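# Unclip a cover's front seam with a trim tool

## Task

Use the trim tool to release every spring clip along the cover's front seam; the cover pops open once the final clip lets go. Breaking any clip, pushing the tool with too much force, or jamming the tool into solid material rather than into a slot each counts as failure. At the end the tool must be withdrawn from all slots, and the result only counts if it stays that way without the robot holding anything in place.

## Robot and tools

Robot: a single arm with six revolute joints and a two-finger gripper. The trim tool is presumably a loose object that the gripper picks up and guides into the slots of the seam. Loose objects may occasionally get a short push from outside. Anything knocked or placed off the table fails the task.

Scene frame: the origin lies on the table surface right under the arm's base. +z is up, and +y is to the left when facing along +x. Lengths are in metres. The base itself may sit slightly tilted relative to the table.

execute_actions(actions, pictures): actions is a list holding at most one item, or nothing.
- Empty list: sends no command, returns the current state with pictures.
- Action: {"rows": [[...], ...], "steps": n}. n is 1 to 15 control steps of 1/30 s each, 15 by default; an action needs at least 10 steps. rows holds 1 to 15 rows; each row is used for one step, and the final row repeats if there are fewer rows than steps.
- Wait: {"steps": n} with n up to 300, no new command; it returns when n steps have elapsed since the previous result, counting your reply time.
- pictures (true/false) asks for camera images; otherwise images come only with the empty list.
A refused call sends nothing to the robot.

Each row is one flat list of 7 numbers for the single arm: six absolute joint target angles in radians, in the order waist, shoulder, elbow, wrist pitch, wrist yaw, wrist roll, then the gripper opening. These are targets, not offsets, on the same scale as the Joint positions line. Stated ranges: waist -2.618 to 3.054, shoulder 0.000 to 3.142, elbow 0.000 to 3.142, wrist pitch -1.571 to 1.571, wrist yaw -1.571 to 1.571, wrist roll -2.094 to 2.094. Actual ends may differ from these by up to 0.036 rad either way. A target beyond a stated end by more than 0.036 rad, and further out than the current angle, gets the call refused. A target past the real end is clipped to it, and a "joint sent to its limit" line then appears, possibly referring to an earlier action still running. No such line does not prove there is more room.

Opening: an absolute value from -1 (closed) to +1 (fully open, a 0.094 m pad gap). grip_measured gives the measured opening on that same scale. To hold something, keep commanding below grip_measured: about 0.03 below holds firmly, a smaller margin holds more gently. Pads push up to roughly 50 to 62 N each, less on thin parts under about 2 mm, and can spike briefly on first contact. Readings may be offset by up to about 1 mm for the whole scene.

Motion limits: each step, a joint target is kept within a lead of its measured angle (waist 0.202, shoulder 0.258, elbow 0.238, wrist pitch 0.573, wrist yaw and wrist roll 0.522 rad). If the targets would put the gripper over 70 mm from where it is, all are scaled back toward the measured angles. Distant targets therefore take several actions.

Timing: results are taken 10 steps before the action ends; those steps run while you reply, and the next action starts afterward. Between calls the arm keeps heading to your last row until it barely moves or a step is HELD; only a new action makes it move on or press harder. Fingers already opening or closing keep going.

Result lines: Joint positions and Joint velocities list the six joints in order (rad, rad/s), then the pad gap (m, m/s). HELD flags steps where your row was partly or fully not sent. "joint command not followed" means the clearance check changed or blocked targets (mounting blocks and posts count as part of the arm). MOTOR HOT appears from 75 °C; at 90 °C the arm halts for 10 seconds, and at 100 °C motors and gripper let go and the arm falls. OVER-TEMPERATURE FAULT reports either stop. Holding loads heats motors even while you think.

zoom_image(camera, region): enlarges part of the latest full image from cam_head_left, cam_head_right (896x504) or cam_wrist (616x616, fisheye). region is [x0, y0, x1, y1] in pixels from the top-left, at most 504 by 504.

show_instructions(): shows the reference images for the scene; moves nothing.

Replying without any tool call ends everything.

Cameras: calibration gives K and T_world_to_cam for the two head cameras in the scene frame; the wrist camera pose is unknown. Expect small errors of a few degrees and millimetres.

Avoid: breaking clips, pressing the tool hard, stabbing solid material instead of a slot, dropping the tool or leaving it in a slot, hard impacts, and overheating. Smooth, economical motion is preferred.

Each tool is called after ">>>" as name([rows], argument=value, ...), one row to a line, values as JSON.

Reference images:

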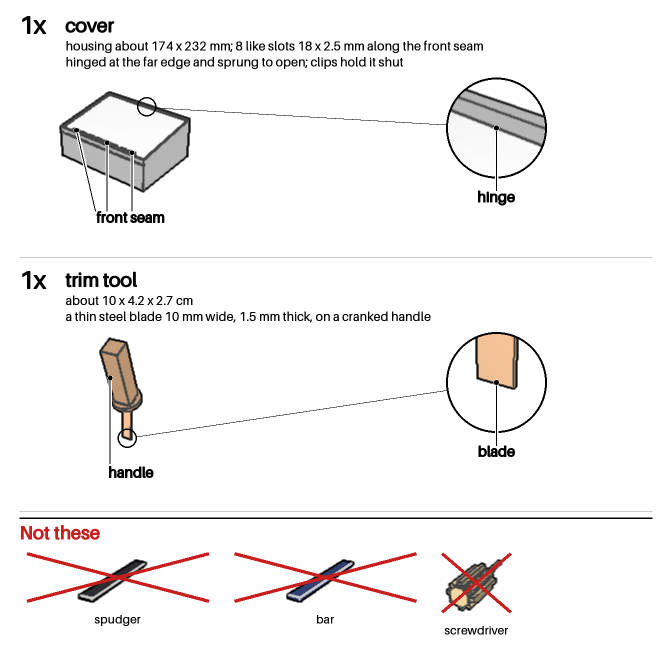

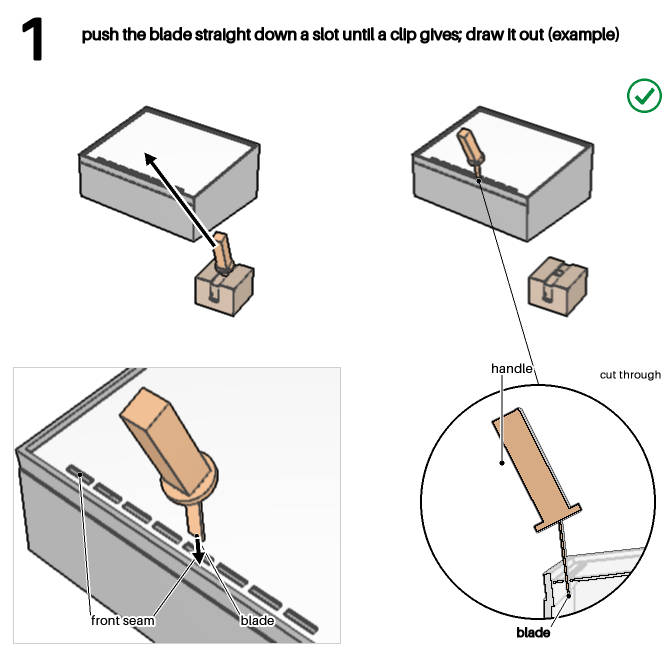

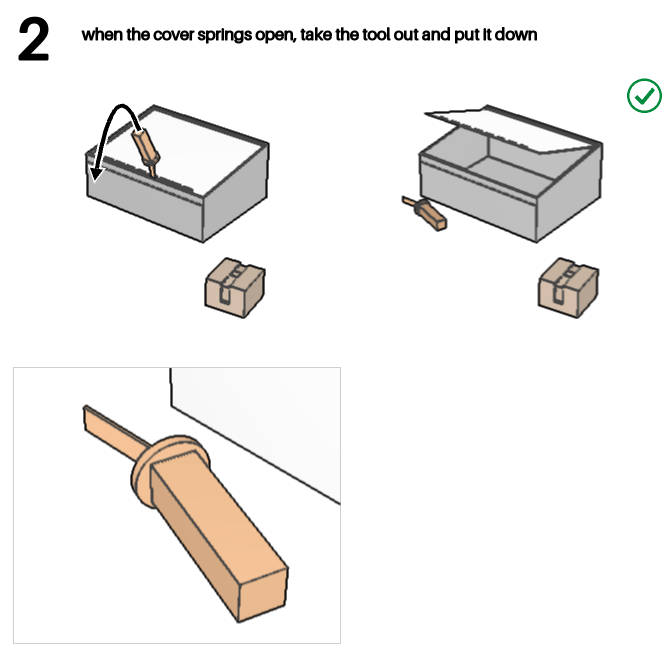

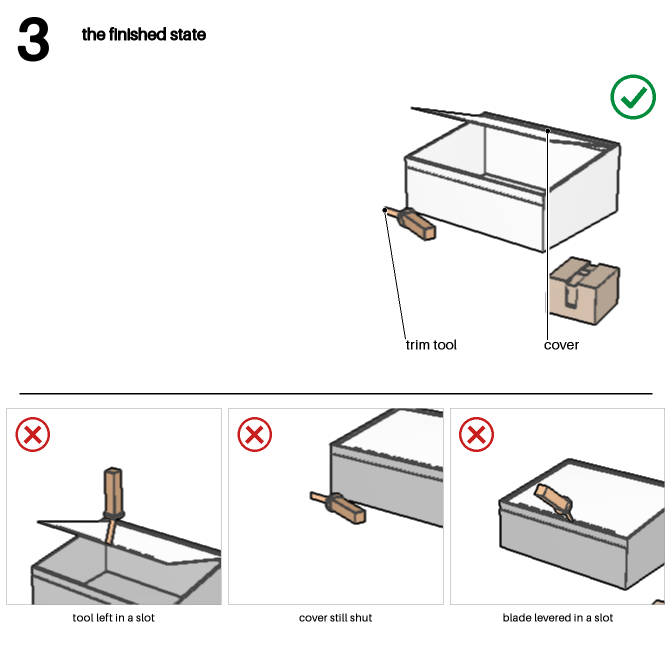

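## Session

>>> execute_actions(actions=[])

Scene clock: 0.00 s of 5100.00 s.
grip_measured=+1.000
Joint positions: [ 0.157  1.22   0.598  0.316  1.101 -1.806  0.094]
Joint velocities: [ 0.002 -0.012 -0.012  0.007 -0.066  0.051  0.   ]
Motor temperatures (°C, as the motors report them): [24 26 25 25 27 24]

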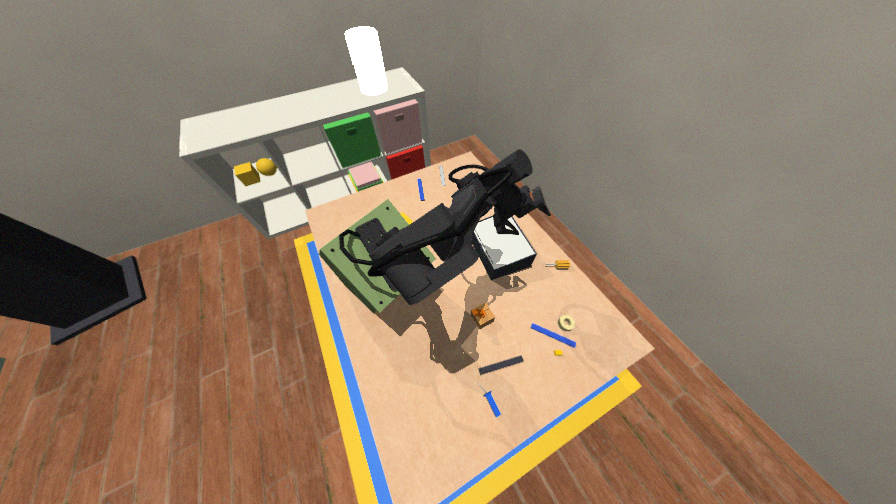

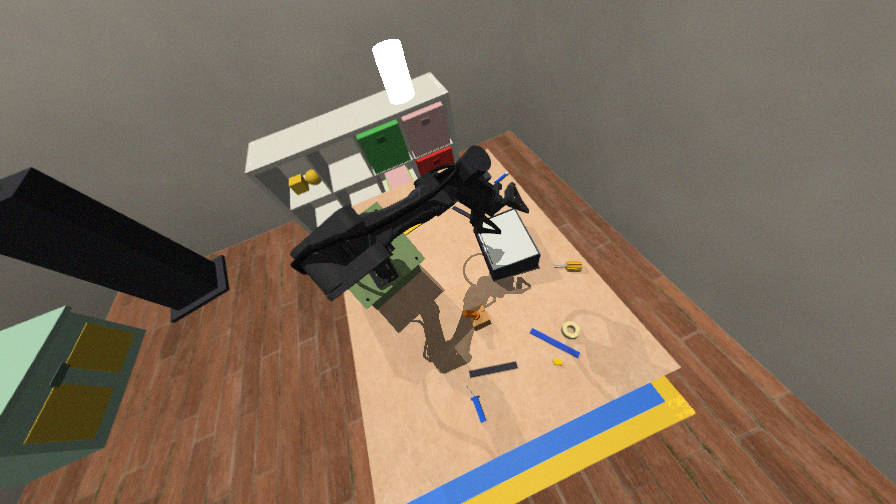

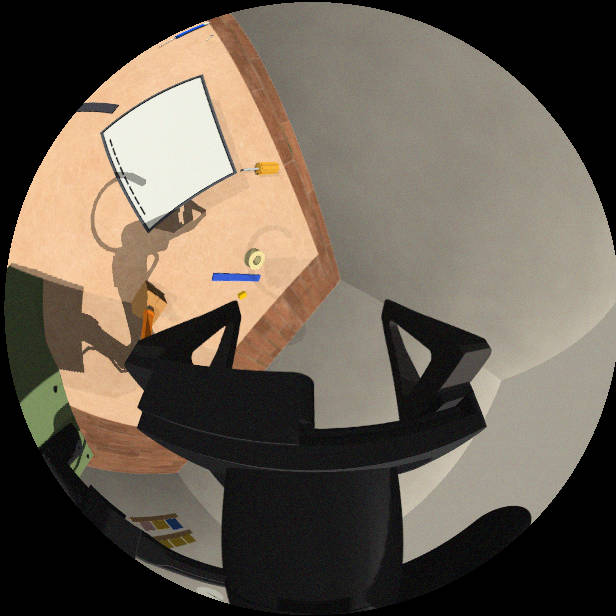

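>>> zoom_image(camera="cam_head_left", region=[400, 140, 680, 430])

>>> zoom_image(camera="cam_head_right", region=[400, 140, 680, 430])

Region (400, 140, 680, 430) of cam_head_left's 896x504 image, scaled by 1.738, with more detail than that image has; it fills the left 487 columns of this view, and the rest is white.

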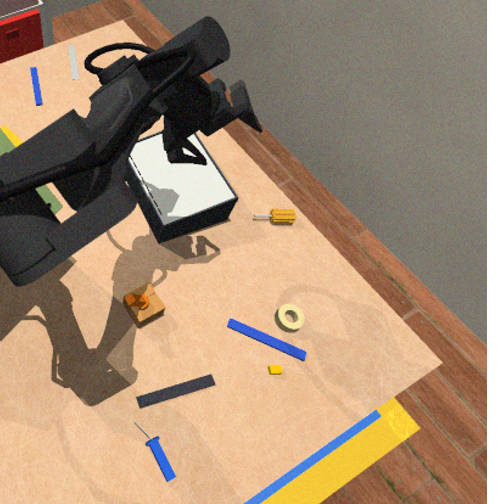

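Region (400, 140, 680, 430) of cam_head_right's 896x504 image, scaled by 1.738, with more detail than that image has; it fills the left 487 columns of this view, and the rest is white.

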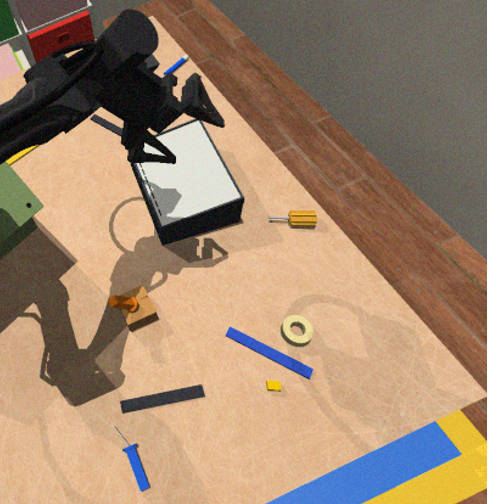

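>>> execute_actions([
  {"rows": [[-0.757, 1.22, 0.598, 0.316, 0.0, 0.0, 1.0]], "steps": 15},
])

>>> execute_actions([
  {"steps": 60},
], pictures=true)

Scene clock: 4.13 s of 5100.00 s.
grip_measured=+1.000
Joint positions: [-0.164  1.22   0.598  0.318  0.608 -1.328  0.094]
Joint velocities: [-2.176 -0.007 -0.012 -0.007 -2.777  2.791  0.   ]
Motor temperatures (°C, as the motors report them): [24 26 26 26 27 24]
Steps of this call (steps 1 to 90: nothing new was sent; then 0.97 s passed at rest; steps 91 to 95: the first 5 steps of this action). Readings (joint positions):
91: [0.126 1.220 0.598 0.315 1.015 -1.724]
92: [0.063 1.220 0.598 0.317 0.907 -1.624]
94: [-0.087 1.220 0.598 0.318 0.707 -1.427]
95: the state above

Scene clock: 6.13 s of 5100.00 s.
grip_measured=+1.000
Joint positions: [-0.768  1.22   0.598  0.318  0.014 -0.007  0.094]
Joint velocities: [-0.012  0.007 -0.007 -0.037 -0.095 -0.081  0.   ]
Motor temperatures (°C, as the motors report them): [24 26 26 26 27 24]
Kept back: nothing.
Steps of this call (steps 1 to 10: the last 10 steps of your previous action; steps 11 to 45: the robot went on to your last target; steps 46 to 60: nothing new was sent). Readings (joint positions):
1: [-0.241 1.220 0.598 0.318 0.509 -1.230]
2: [-0.318 1.220 0.598 0.318 0.412 -1.130]
4: [-0.468 1.220 0.598 0.318 0.265 -0.932]
8: [-0.733 1.220 0.598 0.318 0.127 -0.534]
60: the state above
The arm was judged still, so your last target was given up. Only a new action makes it travel on or press farther. Fingers that are still opening or closing keep moving.

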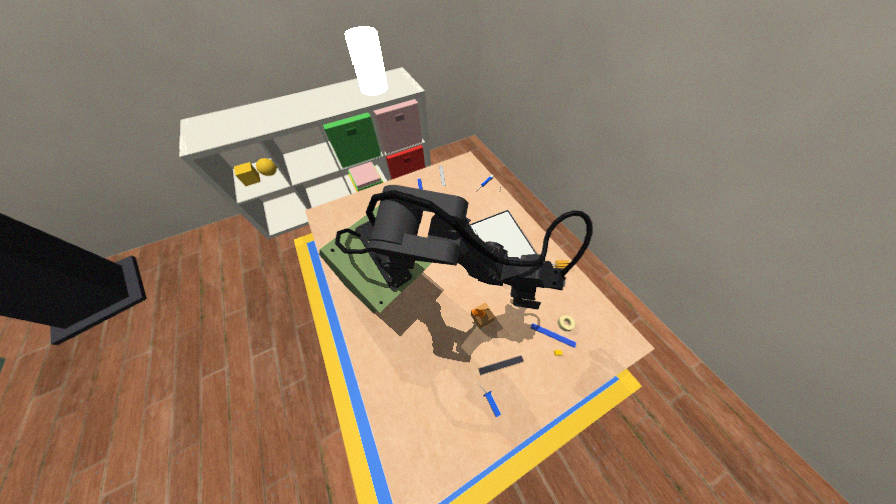

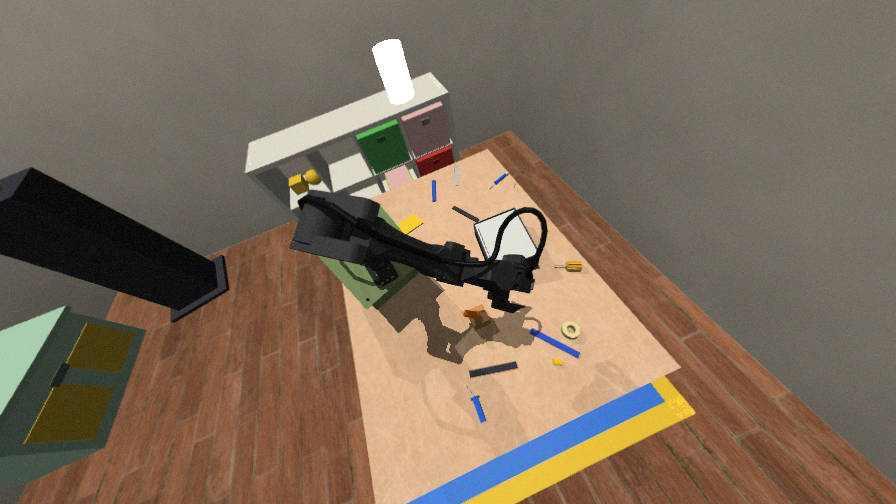

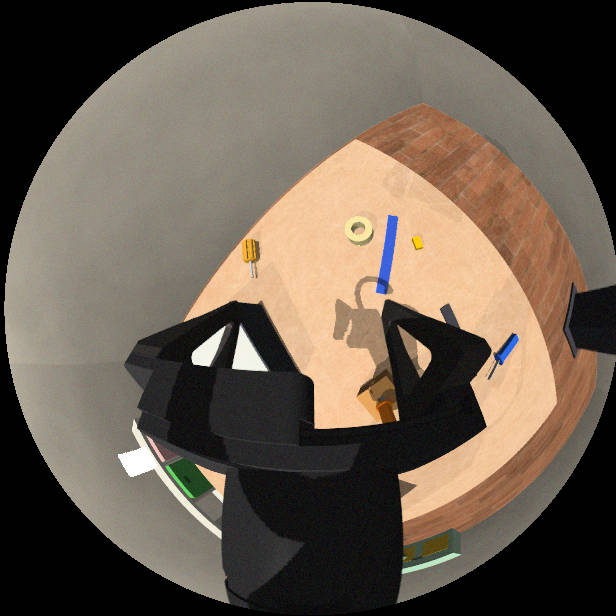

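>>> zoom_image(camera="cam_head_left", region=[300, 160, 620, 340])

>>> zoom_image(camera="cam_head_right", region=[280, 160, 600, 340])

Region (300, 160, 620, 340) of cam_head_left's 896x504 image, scaled by 1.575, with more detail than that image has; it fills the top 284 rows of this view, and the rest is white.

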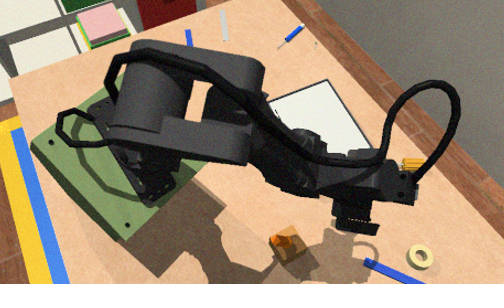

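Region (280, 160, 600, 340) of cam_head_right's 896x504 image, scaled by 1.575, with more detail than that image has; it fills the top 284 rows of this view, and the rest is white.

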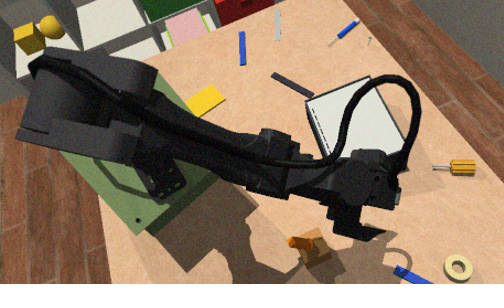

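>>> execute_actions([
  {"rows": [[-0.757, 1.853, 1.399, 1.117, 0.0, 0.0, 1.0]], "steps": 15},
])

>>> execute_actions([
  {"steps": 45},
], pictures=true)

Scene clock: 13.37 s of 5100.00 s.
grip_measured=+1.000
Joint positions: [-0.768  1.438  0.757  0.587  0.014 -0.007  0.094]
Joint velocities: [-0.002  1.546  1.316  1.941  0.051  0.007  0.   ]
Motor temperatures (°C, as the motors report them): [24 27 26 27 27 24]
Steps of this call (steps 1 to 90: nothing new was sent; then 4.07 s passed at rest; steps 91 to 95: the first 5 steps of this action). Readings (joint positions):
91: [-0.768 1.239 0.607 0.350 0.014 -0.007]
92: [-0.768 1.282 0.635 0.402 0.014 -0.007]
94: [-0.768 1.384 0.713 0.521 0.014 -0.007]
95: the state above

Scene clock: 14.87 s of 5100.00 s.
grip_measured=+1.000
Joint positions: [-0.768  1.848  1.384  1.117  0.014 -0.007  0.094]
Joint velocities: [-0.002 -0.002  0.002 -0.007  0.007 -0.007  0.   ]
Motor temperatures (°C, as the motors report them): [24 27 26 27 27 24]
Kept back: nothing.
Steps of this call (steps 1 to 10: the last 10 steps of your previous action; steps 11 to 45: the robot went on to your last target). Readings (joint positions):
1: [-0.768 1.496 0.807 0.655 0.014 -0.007]
2: [-0.768 1.561 0.865 0.727 0.014 -0.007]
4: [-0.768 1.719 1.025 0.868 0.014 -0.007]
8: [-0.768 1.864 1.251 0.958 0.014 -0.007]
45: the state above
The arm was judged still, so your last target was given up. Only a new action makes it travel on or press farther. Fingers that are still opening or closing keep moving.

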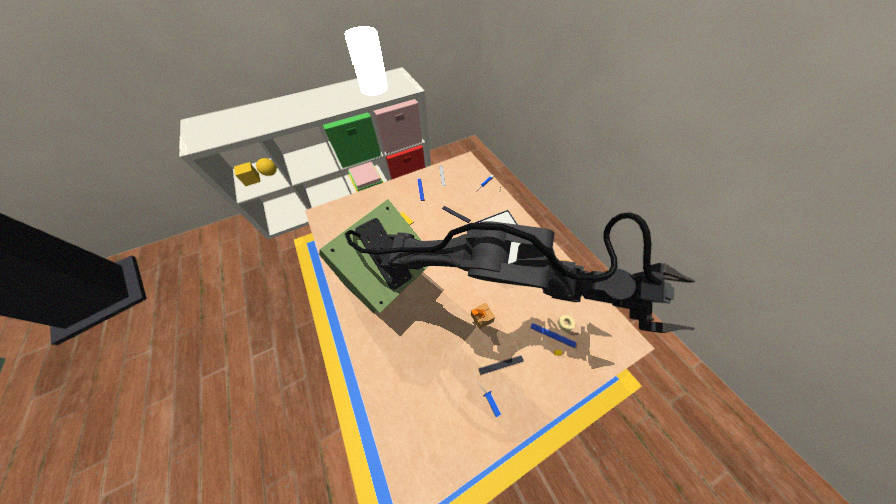

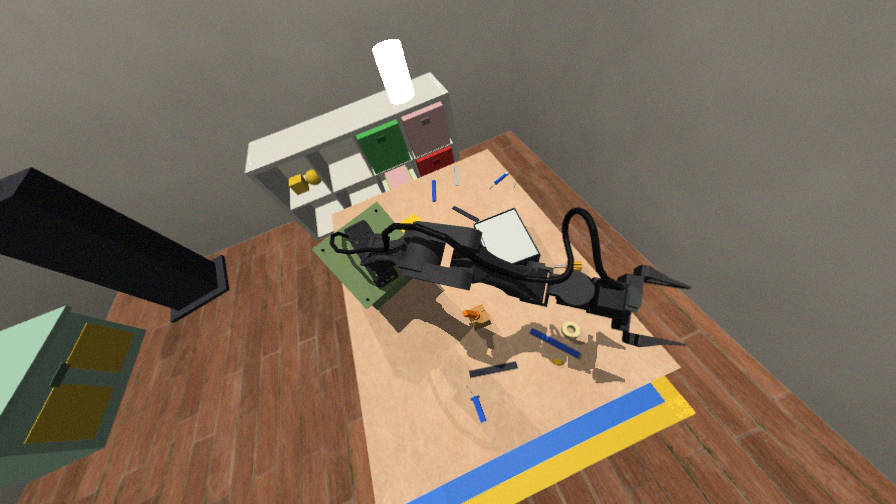

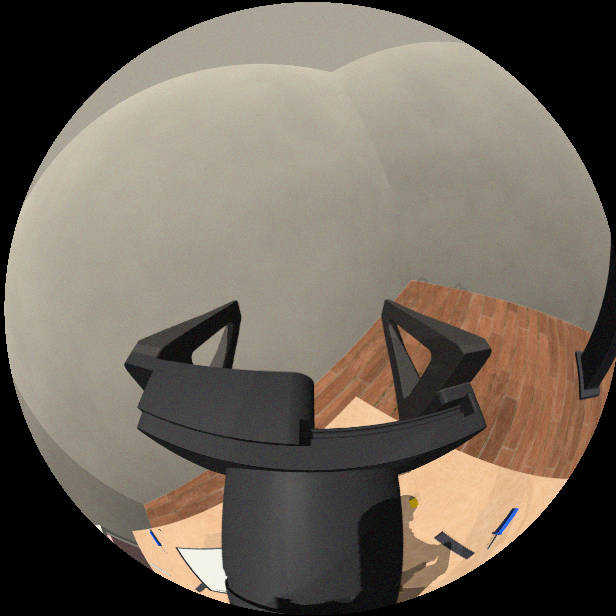

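>>> execute_actions([
  {"rows": [[-0.757, 1.853, 1.399, -1.107, 0.0, 0.0, 1.0]], "steps": 15},
])

>>> execute_actions([
  {"steps": 45},
], pictures=true)

Scene clock: 15.97 s of 5100.00 s.
grip_measured=+1.000
Joint positions: [-0.768  1.839  1.387  0.782  0.014 -0.007  0.094]
Joint velocities: [-0.017  0.007 -0.022 -2.278  0.051  0.095  0.   ]
Motor temperatures (°C, as the motors report them): [24 27 26 27 27 24]
Steps of this call (steps 1 to 28: nothing new was sent; steps 29 to 33: the first 5 steps of this action). Readings (joint positions):
29: [-0.768 1.844 1.386 1.069 0.014 -0.007]
30: [-0.768 1.840 1.387 0.999 0.014 -0.007]
32: [-0.768 1.839 1.387 0.859 0.014 -0.007]
33: the state above

Scene clock: 17.47 s of 5100.00 s.
grip_measured=+1.000
Joint positions: [-0.768  1.839  1.387 -1.097  0.014 -0.007  0.094]
Joint velocities: [-0.012  0.017 -0.007 -0.051  0.007 -0.037  0.   ]
Motor temperatures (°C, as the motors report them): [24 27 26 27 27 24]
Kept back: nothing.
Steps of this call (steps 1 to 10: the last 10 steps of your previous action; steps 11 to 45: the robot went on to your last target). Readings (joint positions):
1: [-0.768 1.839 1.387 0.706 0.014 -0.007]
2: [-0.768 1.839 1.387 0.631 0.014 -0.007]
4: [-0.768 1.839 1.387 0.482 0.014 -0.007]
8: [-0.768 1.839 1.387 0.178 0.014 -0.007]
45: the state above

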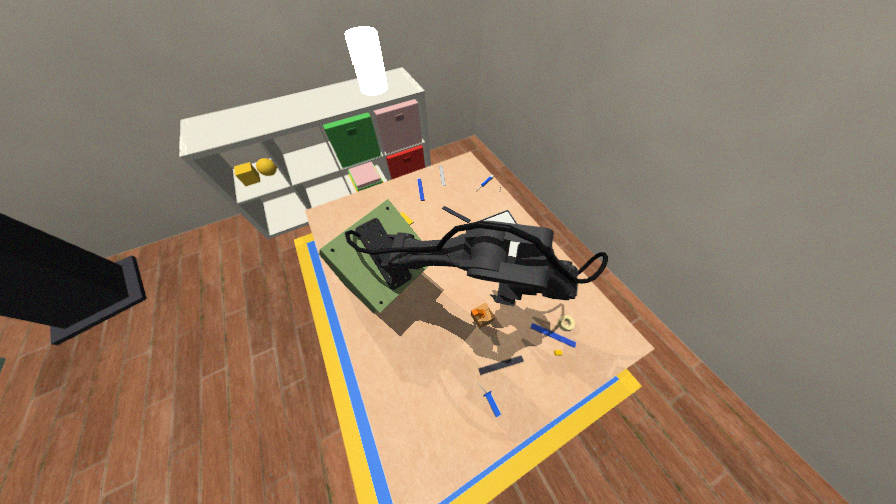

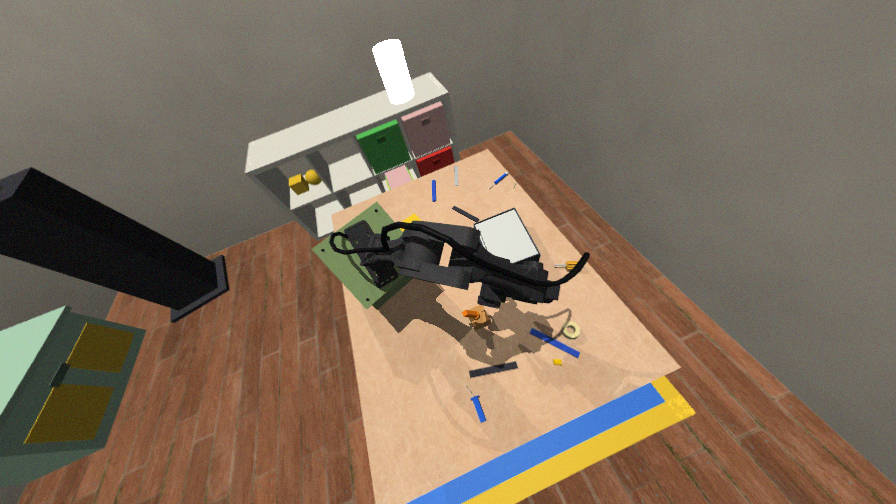

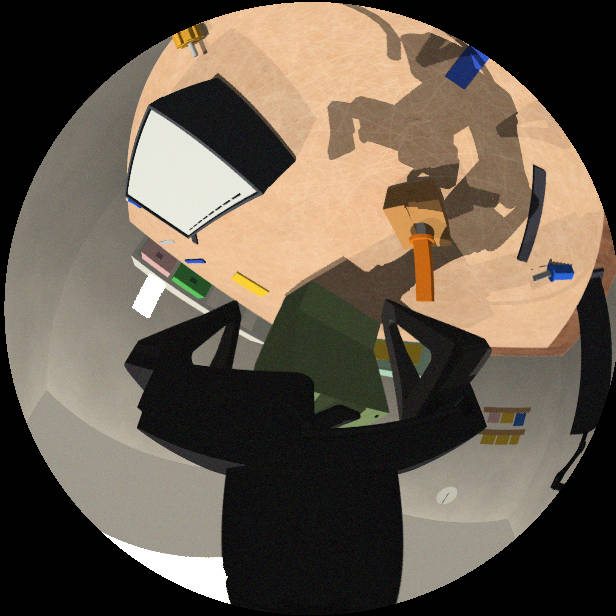

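>>> zoom_image(camera="cam_head_left", region=[420, 200, 640, 350])

>>> zoom_image(camera="cam_head_right", region=[400, 200, 620, 350])

Region (420, 200, 640, 350) of cam_head_left's 896x504 image, scaled by 2.291, with more detail than that image has; it fills the top 344 rows of this view, and the rest is white.

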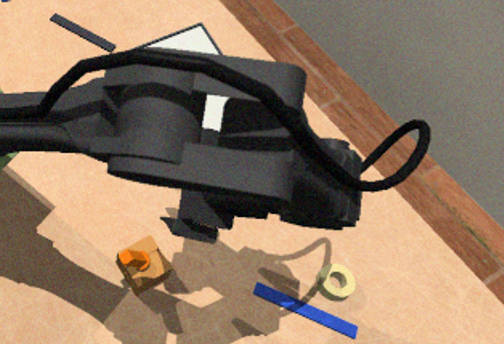

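Region (400, 200, 620, 350) of cam_head_right's 896x504 image, scaled by 2.291, with more detail than that image has; it fills the top 344 rows of this view, and the rest is white.

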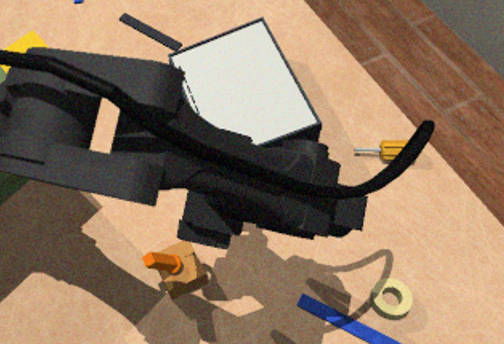

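>>> execute_actions([
  {"rows": [[-0.757, 1.853, 1.399, -0.55, 0.0, 0.0, 1.0]], "steps": 15},
])

>>> execute_actions([
  {"steps": 25},
], pictures=true)

Scene clock: 22.40 s of 5100.00 s.
grip_measured=+1.000
Joint positions: [-0.768  1.841  1.385 -0.783  0.014 -0.007  0.094]
Joint velocities: [-0.007  0.007 -0.012  1.648 -0.022 -0.007  0.   ]
Motor temperatures (°C, as the motors report them): [24 28 26 27 27 24]
Steps of this call (steps 1 to 15: the robot went on to your last target; steps 16 to 90: nothing new was sent; then 1.77 s passed at rest; steps 91 to 95: the first 5 steps of this action). Readings (joint positions):
91: [-0.768 1.839 1.385 -1.060 0.014 -0.007]
92: [-0.768 1.840 1.385 -0.992 0.014 -0.007]
94: [-0.768 1.841 1.385 -0.844 0.014 -0.007]
95: the state above

Scene clock: 23.23 s of 5100.00 s.
grip_measured=+1.000
Joint positions: [-0.768  1.841  1.385 -0.565  0.014 -0.007  0.094]
Joint velocities: [-0.017  0.012 -0.012 -0.007 -0.022  0.051  0.   ]
Motor temperatures (°C, as the motors report them): [24 28 26 27 27 24]
Kept back: nothing.
Steps of this call (steps 1 to 10: the last 10 steps of your previous action; steps 11 to 25: the robot went on to your last target). Readings (joint positions):
1: [-0.768 1.841 1.385 -0.734 0.014 -0.007]
2: [-0.768 1.841 1.385 -0.696 0.014 -0.007]
4: [-0.768 1.841 1.385 -0.644 0.014 -0.007]
8: [-0.768 1.841 1.385 -0.593 0.014 -0.007]
25: the state above

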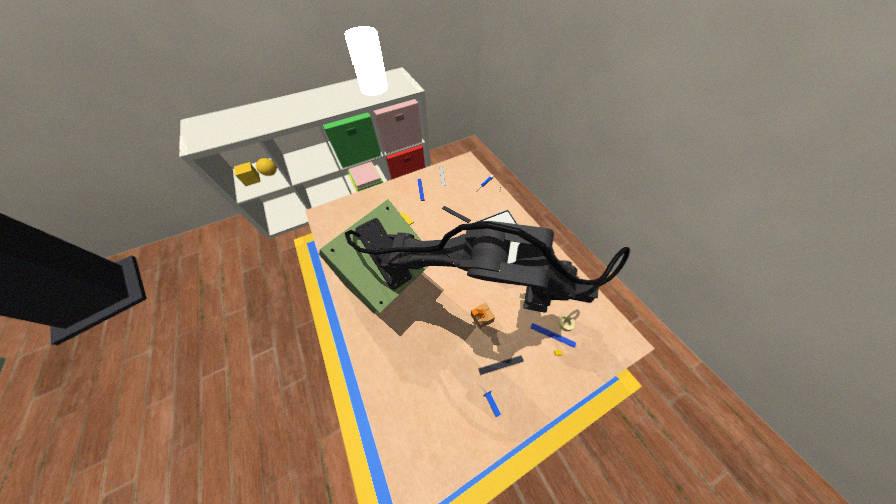

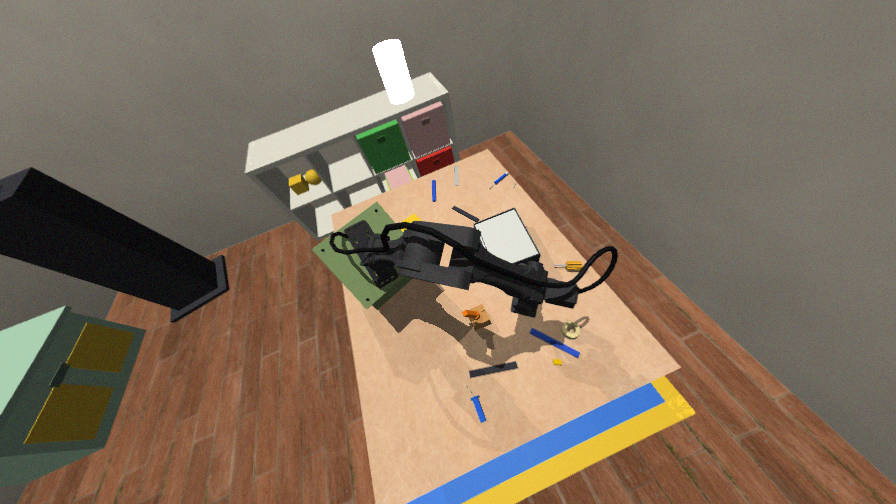

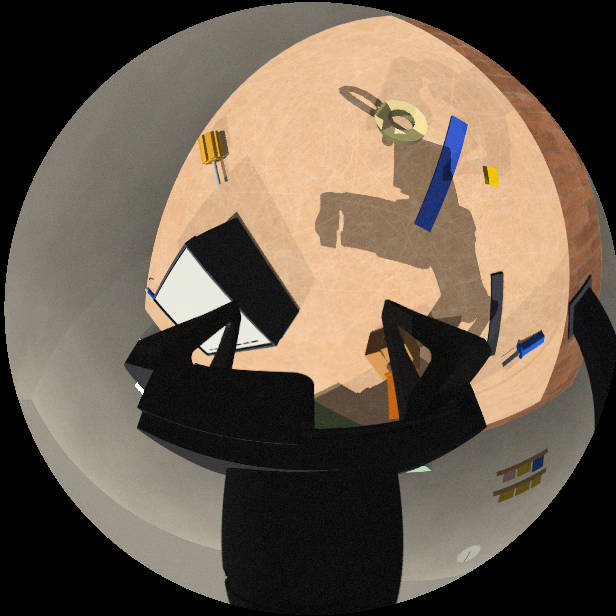

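>>> execute_actions([
  {"rows": [[-0.757, 1.853, 1.399, 0.3, 0.0, 0.0, -1.0]], "steps": 15},
])

>>> execute_actions([
  {"steps": 30},
], pictures=true)

Scene clock: 35.53 s of 5100.00 s.
grip_measured=-0.346
Joint positions: [-0.768  1.848  1.382 -0.23   0.014 -0.007  0.031]
Joint velocities: [ 0.002 -0.007  0.002  2.161  0.022 -0.022 -0.422]
Motor temperatures (°C, as the motors report them): [25 29 27 27 27 24]
Steps of this call (steps 1 to 15: the robot went on to your last target; steps 16 to 90: nothing new was sent; then 9.13 s passed at rest; steps 91 to 95: the first 5 steps of this action). Readings (joint positions):
91: [-0.768 1.841 1.383 -0.523 0.014 -0.007]
92: [-0.768 1.846 1.382 -0.454 0.014 -0.007]
94: [-0.768 1.848 1.382 -0.305 0.014 -0.007]
95: the state above

Scene clock: 36.53 s of 5100.00 s.
grip_measured=-0.983
Joint positions: [-0.768  1.848  1.382  0.294  0.014 -0.007  0.001]
Joint velocities: [-0.012 -0.007  0.002  0.051 -0.051  0.066  0.   ]
Motor temperatures (°C, as the motors report them): [25 29 27 27 27 24]
Kept back: nothing.
Steps of this call (steps 1 to 10: the last 10 steps of your previous action; steps 11 to 30: the robot went on to your last target). Readings (joint positions):
1: [-0.768 1.848 1.382 -0.154 0.014 -0.007]
2: [-0.768 1.848 1.382 -0.079 0.014 -0.007]
4: [-0.768 1.848 1.382 0.058 0.014 -0.007]
8: [-0.768 1.848 1.382 0.210 0.014 -0.007]
30: the state above

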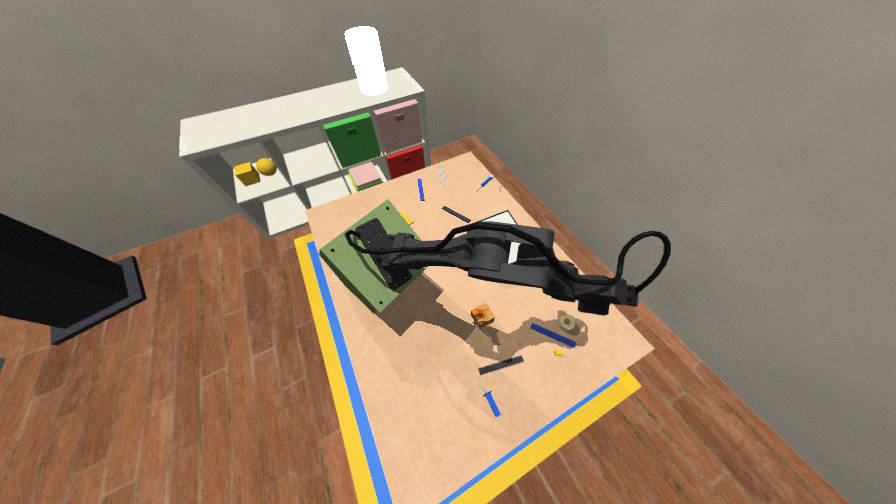

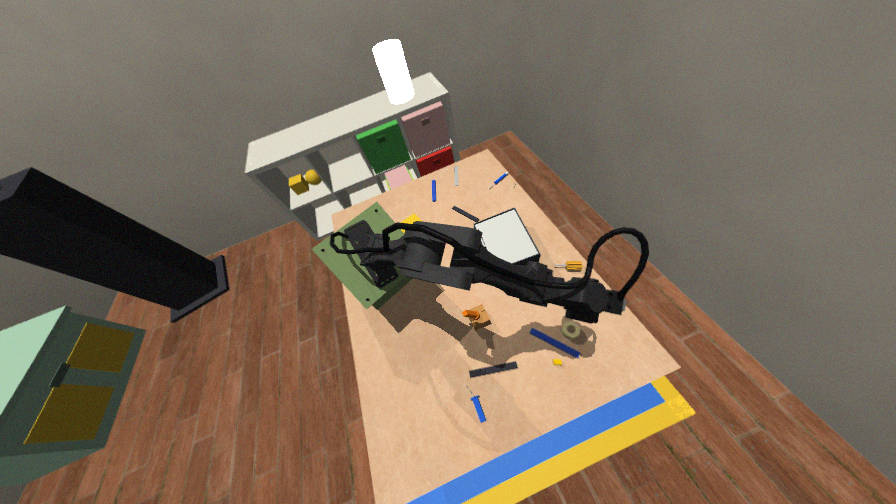

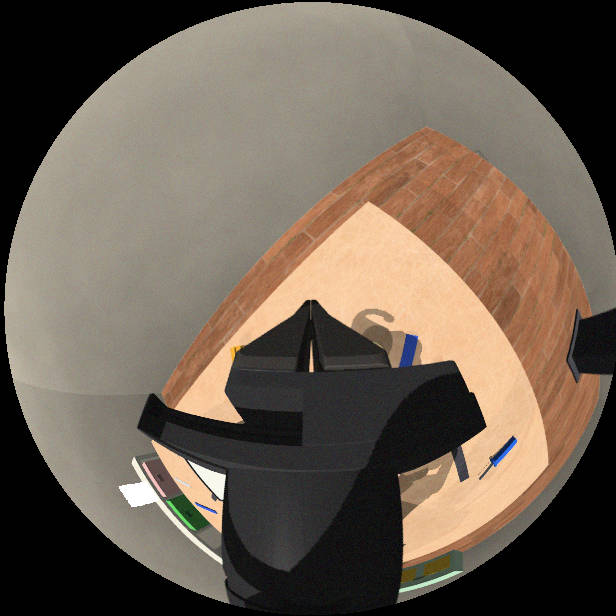

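>>> zoom_image(camera="cam_head_left", region=[540, 220, 700, 350])

>>> zoom_image(camera="cam_head_right", region=[520, 220, 680, 350])

Region (540, 220, 700, 350) of cam_head_left's 896x504 image, scaled by 3.150, with more detail than that image has; it fills the top 410 rows of this view, and the rest is white.

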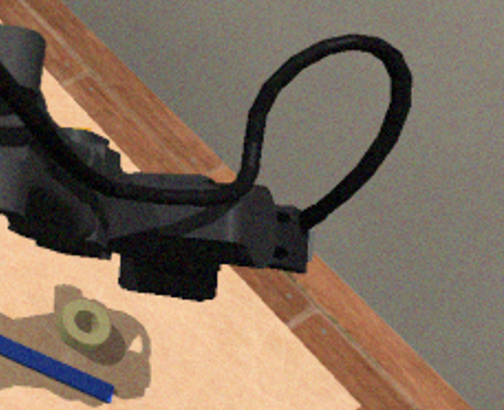

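Region (520, 220, 680, 350) of cam_head_right's 896x504 image, scaled by 3.150, with more detail than that image has; it fills the top 410 rows of this view, and the rest is white.

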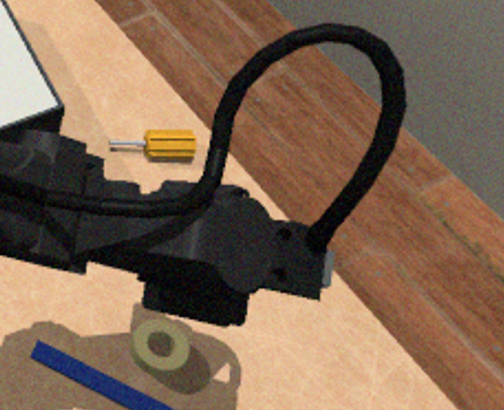

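>>> zoom_image(camera="cam_wrist", region=[300, 0, 616, 420])

Region (300, 0, 616, 420) of cam_wrist's 616x616 image, scaled by 1.200, with more detail than that image has; it fills the left 379 columns of this view, and the rest is white.

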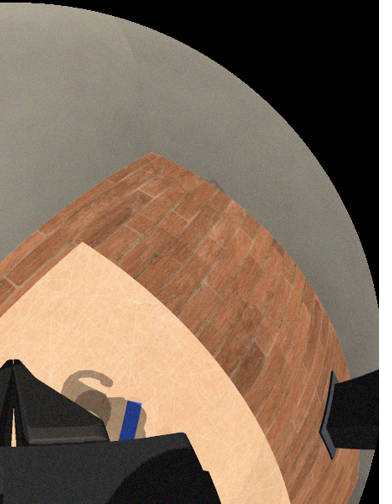

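>>> execute_actions([
  {"rows": [[0.1, 1.853, 1.399, 0.3, 0.0, 0.0, -1.0]], "steps": 15},
])

>>> execute_actions([
  {"steps": 30},
], pictures=true)

Scene clock: 41.40 s of 5100.00 s.
grip_measured=-0.983
Joint positions: [-0.636  1.848  1.382  0.294  0.023 -0.007  0.001]
Joint velocities: [ 1.145  0.002  0.007  0.007  0.022 -0.007  0.   ]
Motor temperatures (°C, as the motors report them): [25 30 27 28 27 24]
Steps of this call (steps 1 to 15: the robot went on to your last target; steps 16 to 90: nothing new was sent; then 1.70 s passed at rest; steps 91 to 95: the first 5 steps of this action). Readings (joint positions):
91: [-0.758 1.848 1.382 0.294 0.019 -0.007]
92: [-0.739 1.848 1.382 0.294 0.022 -0.007]
94: [-0.676 1.848 1.382 0.294 0.023 -0.007]
95: the state above

Scene clock: 42.40 s of 5100.00 s.
grip_measured=-0.983
Joint positions: [ 0.095  1.848  1.382  0.295 -0.001 -0.006  0.001]
Joint velocities: [-0.002 -0.007 -0.002  0.066 -0.037 -0.022 -0.   ]
Motor temperatures (°C, as the motors report them): [25 30 27 28 27 24]
Kept back: nothing.
Steps of this call (steps 1 to 10: the last 10 steps of your previous action; steps 11 to 30: the robot went on to your last target). Readings (joint positions):
1: [-0.595 1.848 1.382 0.294 0.023 -0.007]
2: [-0.551 1.848 1.382 0.294 0.023 -0.007]
4: [-0.462 1.848 1.382 0.294 0.022 -0.007]
8: [-0.281 1.848 1.382 0.294 0.020 -0.007]
30: the state above

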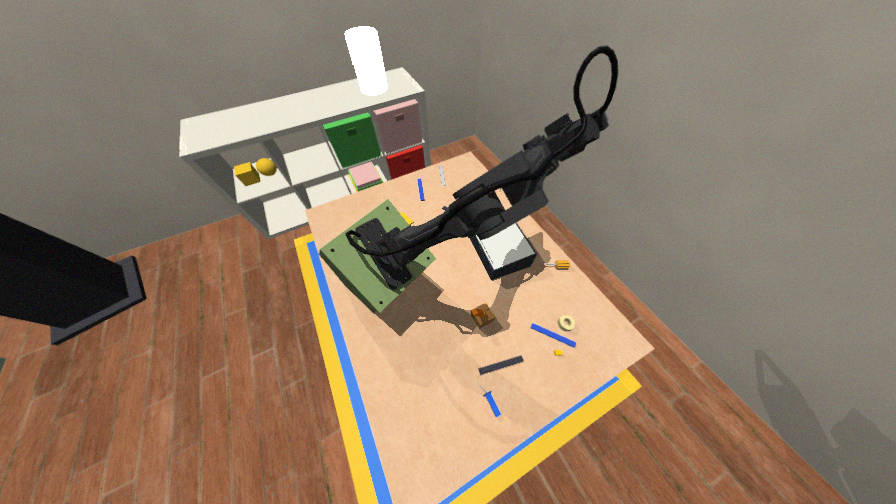

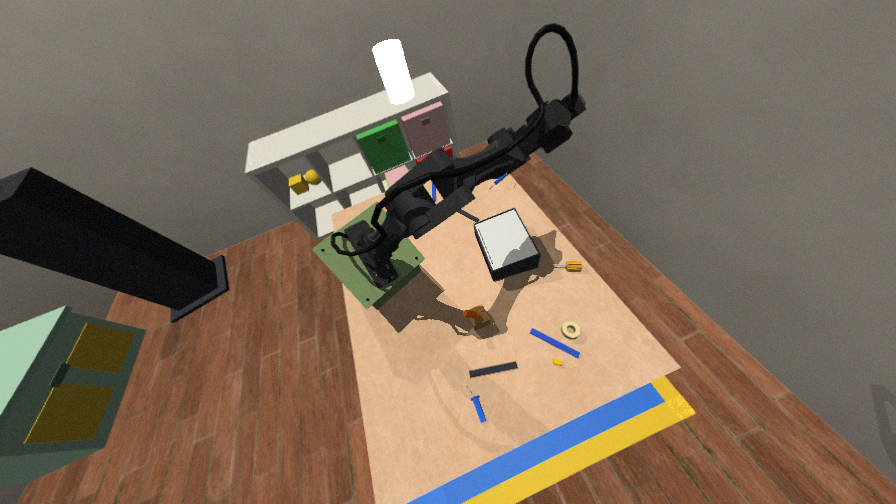

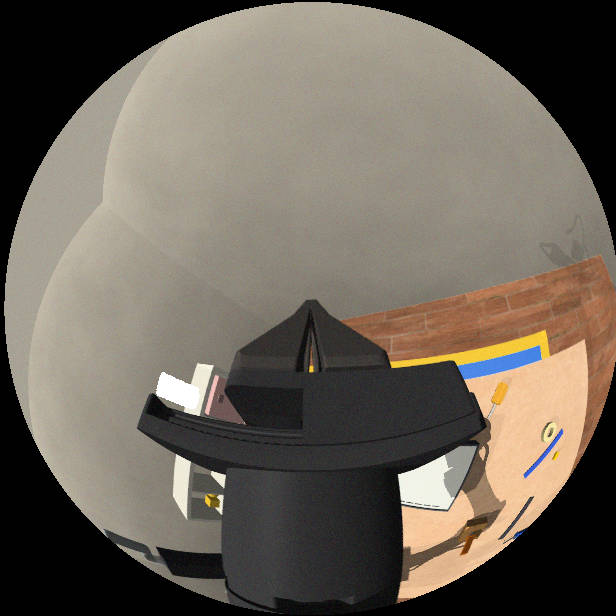

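>>> zoom_image(camera="cam_wrist", region=[60, 150, 400, 540])

>>> zoom_image(camera="cam_wrist", region=[330, 200, 616, 600])

Region (60, 150, 400, 540) of cam_wrist's 616x616 image, scaled by 1.292, with more detail than that image has; it fills the left 439 columns of this view, and the rest is white.

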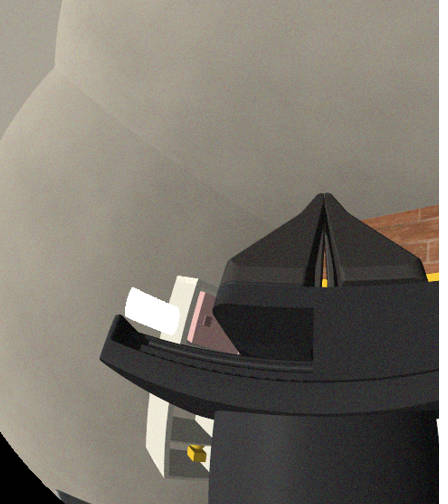

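Region (330, 200, 616, 600) of cam_wrist's 616x616 image, scaled by 1.260, with more detail than that image has; it fills the left 360 columns of this view, and the rest is white.

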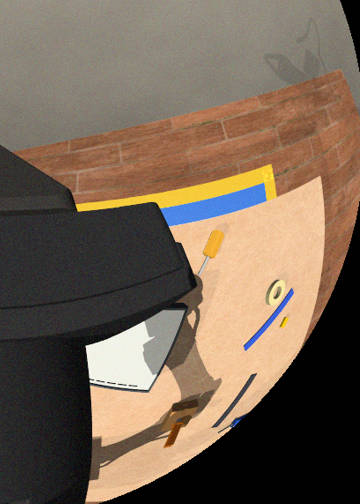

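>>> execute_actions([
  {"rows": [[-0.594, 1.141, 1.03, -0.966, 0.505, 0.0, 1.0]], "steps": 15},
])

>>> execute_actions([
  {"steps": 40},
], pictures=true)

Scene clock: 52.73 s of 5100.00 s.
grip_measured=+0.378
Joint positions: [ 0.014  1.726  1.27   0.124  0.139 -0.006  0.065]
Joint velocities: [-0.774 -0.838 -0.755 -1.121  0.872 -0.037  0.421]
Motor temperatures (°C, as the motors report them): [25 30 27 29 27 24]
Steps of this call (steps 1 to 15: the robot went on to your last target; steps 16 to 90: nothing new was sent; then 7.17 s passed at rest; steps 91 to 95: the first 5 steps of this action). Readings (joint positions):
91: [0.091 1.836 1.373 0.275 0.023 -0.006]
92: [0.081 1.812 1.349 0.238 0.053 -0.006]
94: [0.041 1.756 1.296 0.162 0.111 -0.006]
95: the state above

Scene clock: 54.07 s of 5100.00 s.
grip_measured=+1.000
Joint positions: [-0.593  1.144  1.049 -0.949  0.494 -0.006  0.094]
Joint velocities: [ 0.002 -0.007  0.017 -0.037  0.007  0.022  0.   ]
Motor temperatures (°C, as the motors report them): [25 29 27 29 27 24]
Kept back: nothing.
Steps of this call (steps 1 to 10: the last 10 steps of your previous action; steps 11 to 40: the robot went on to your last target). Readings (joint positions):
1: [-0.014 1.696 1.244 0.086 0.165 -0.006]
2: [-0.044 1.666 1.220 0.047 0.190 -0.006]
4: [-0.109 1.603 1.176 -0.039 0.238 -0.006]
8: [-0.250 1.466 1.117 -0.229 0.317 -0.006]
40: the state above

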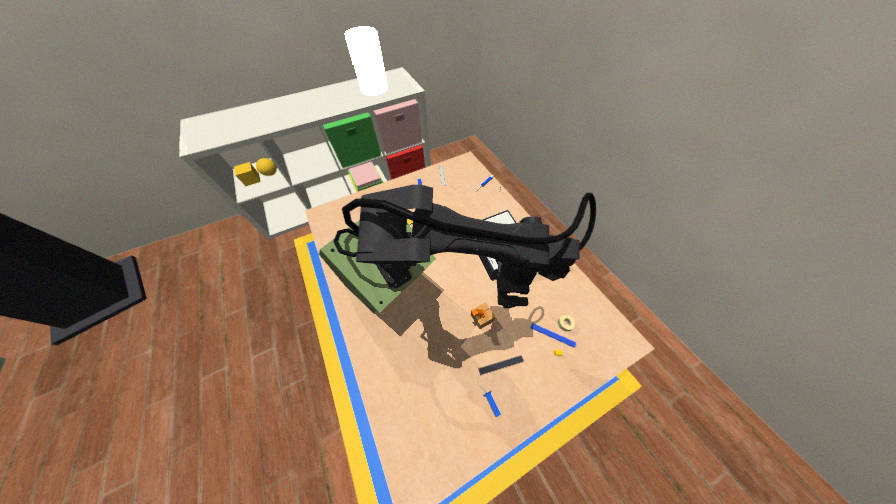

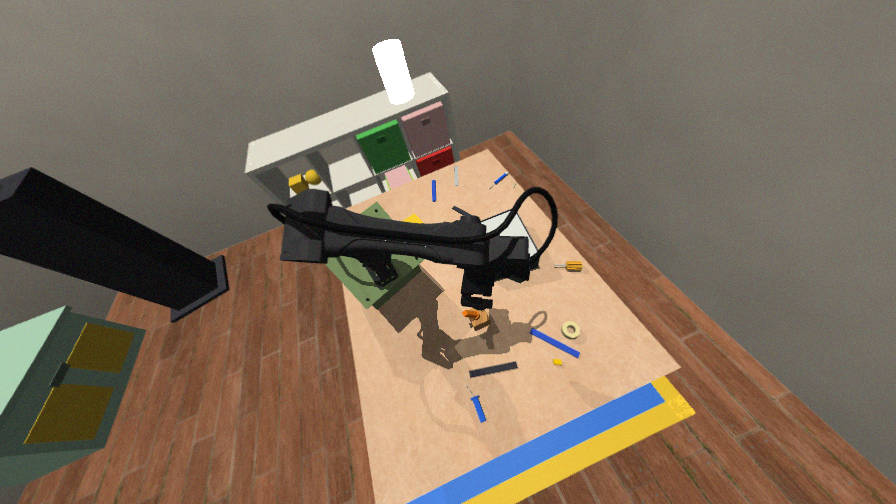

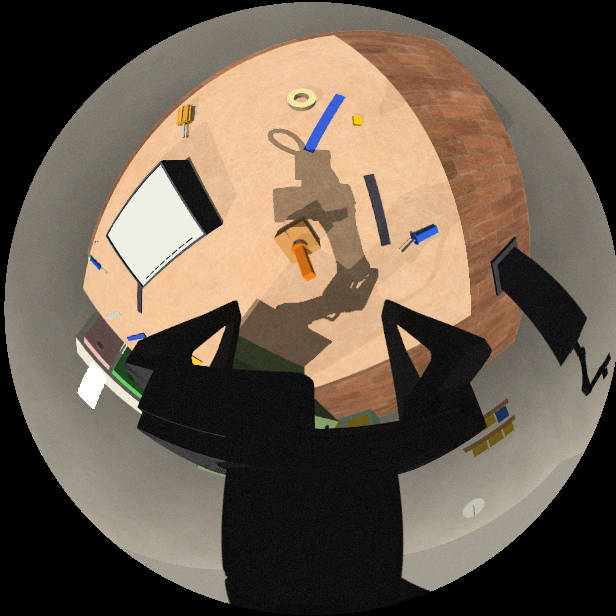

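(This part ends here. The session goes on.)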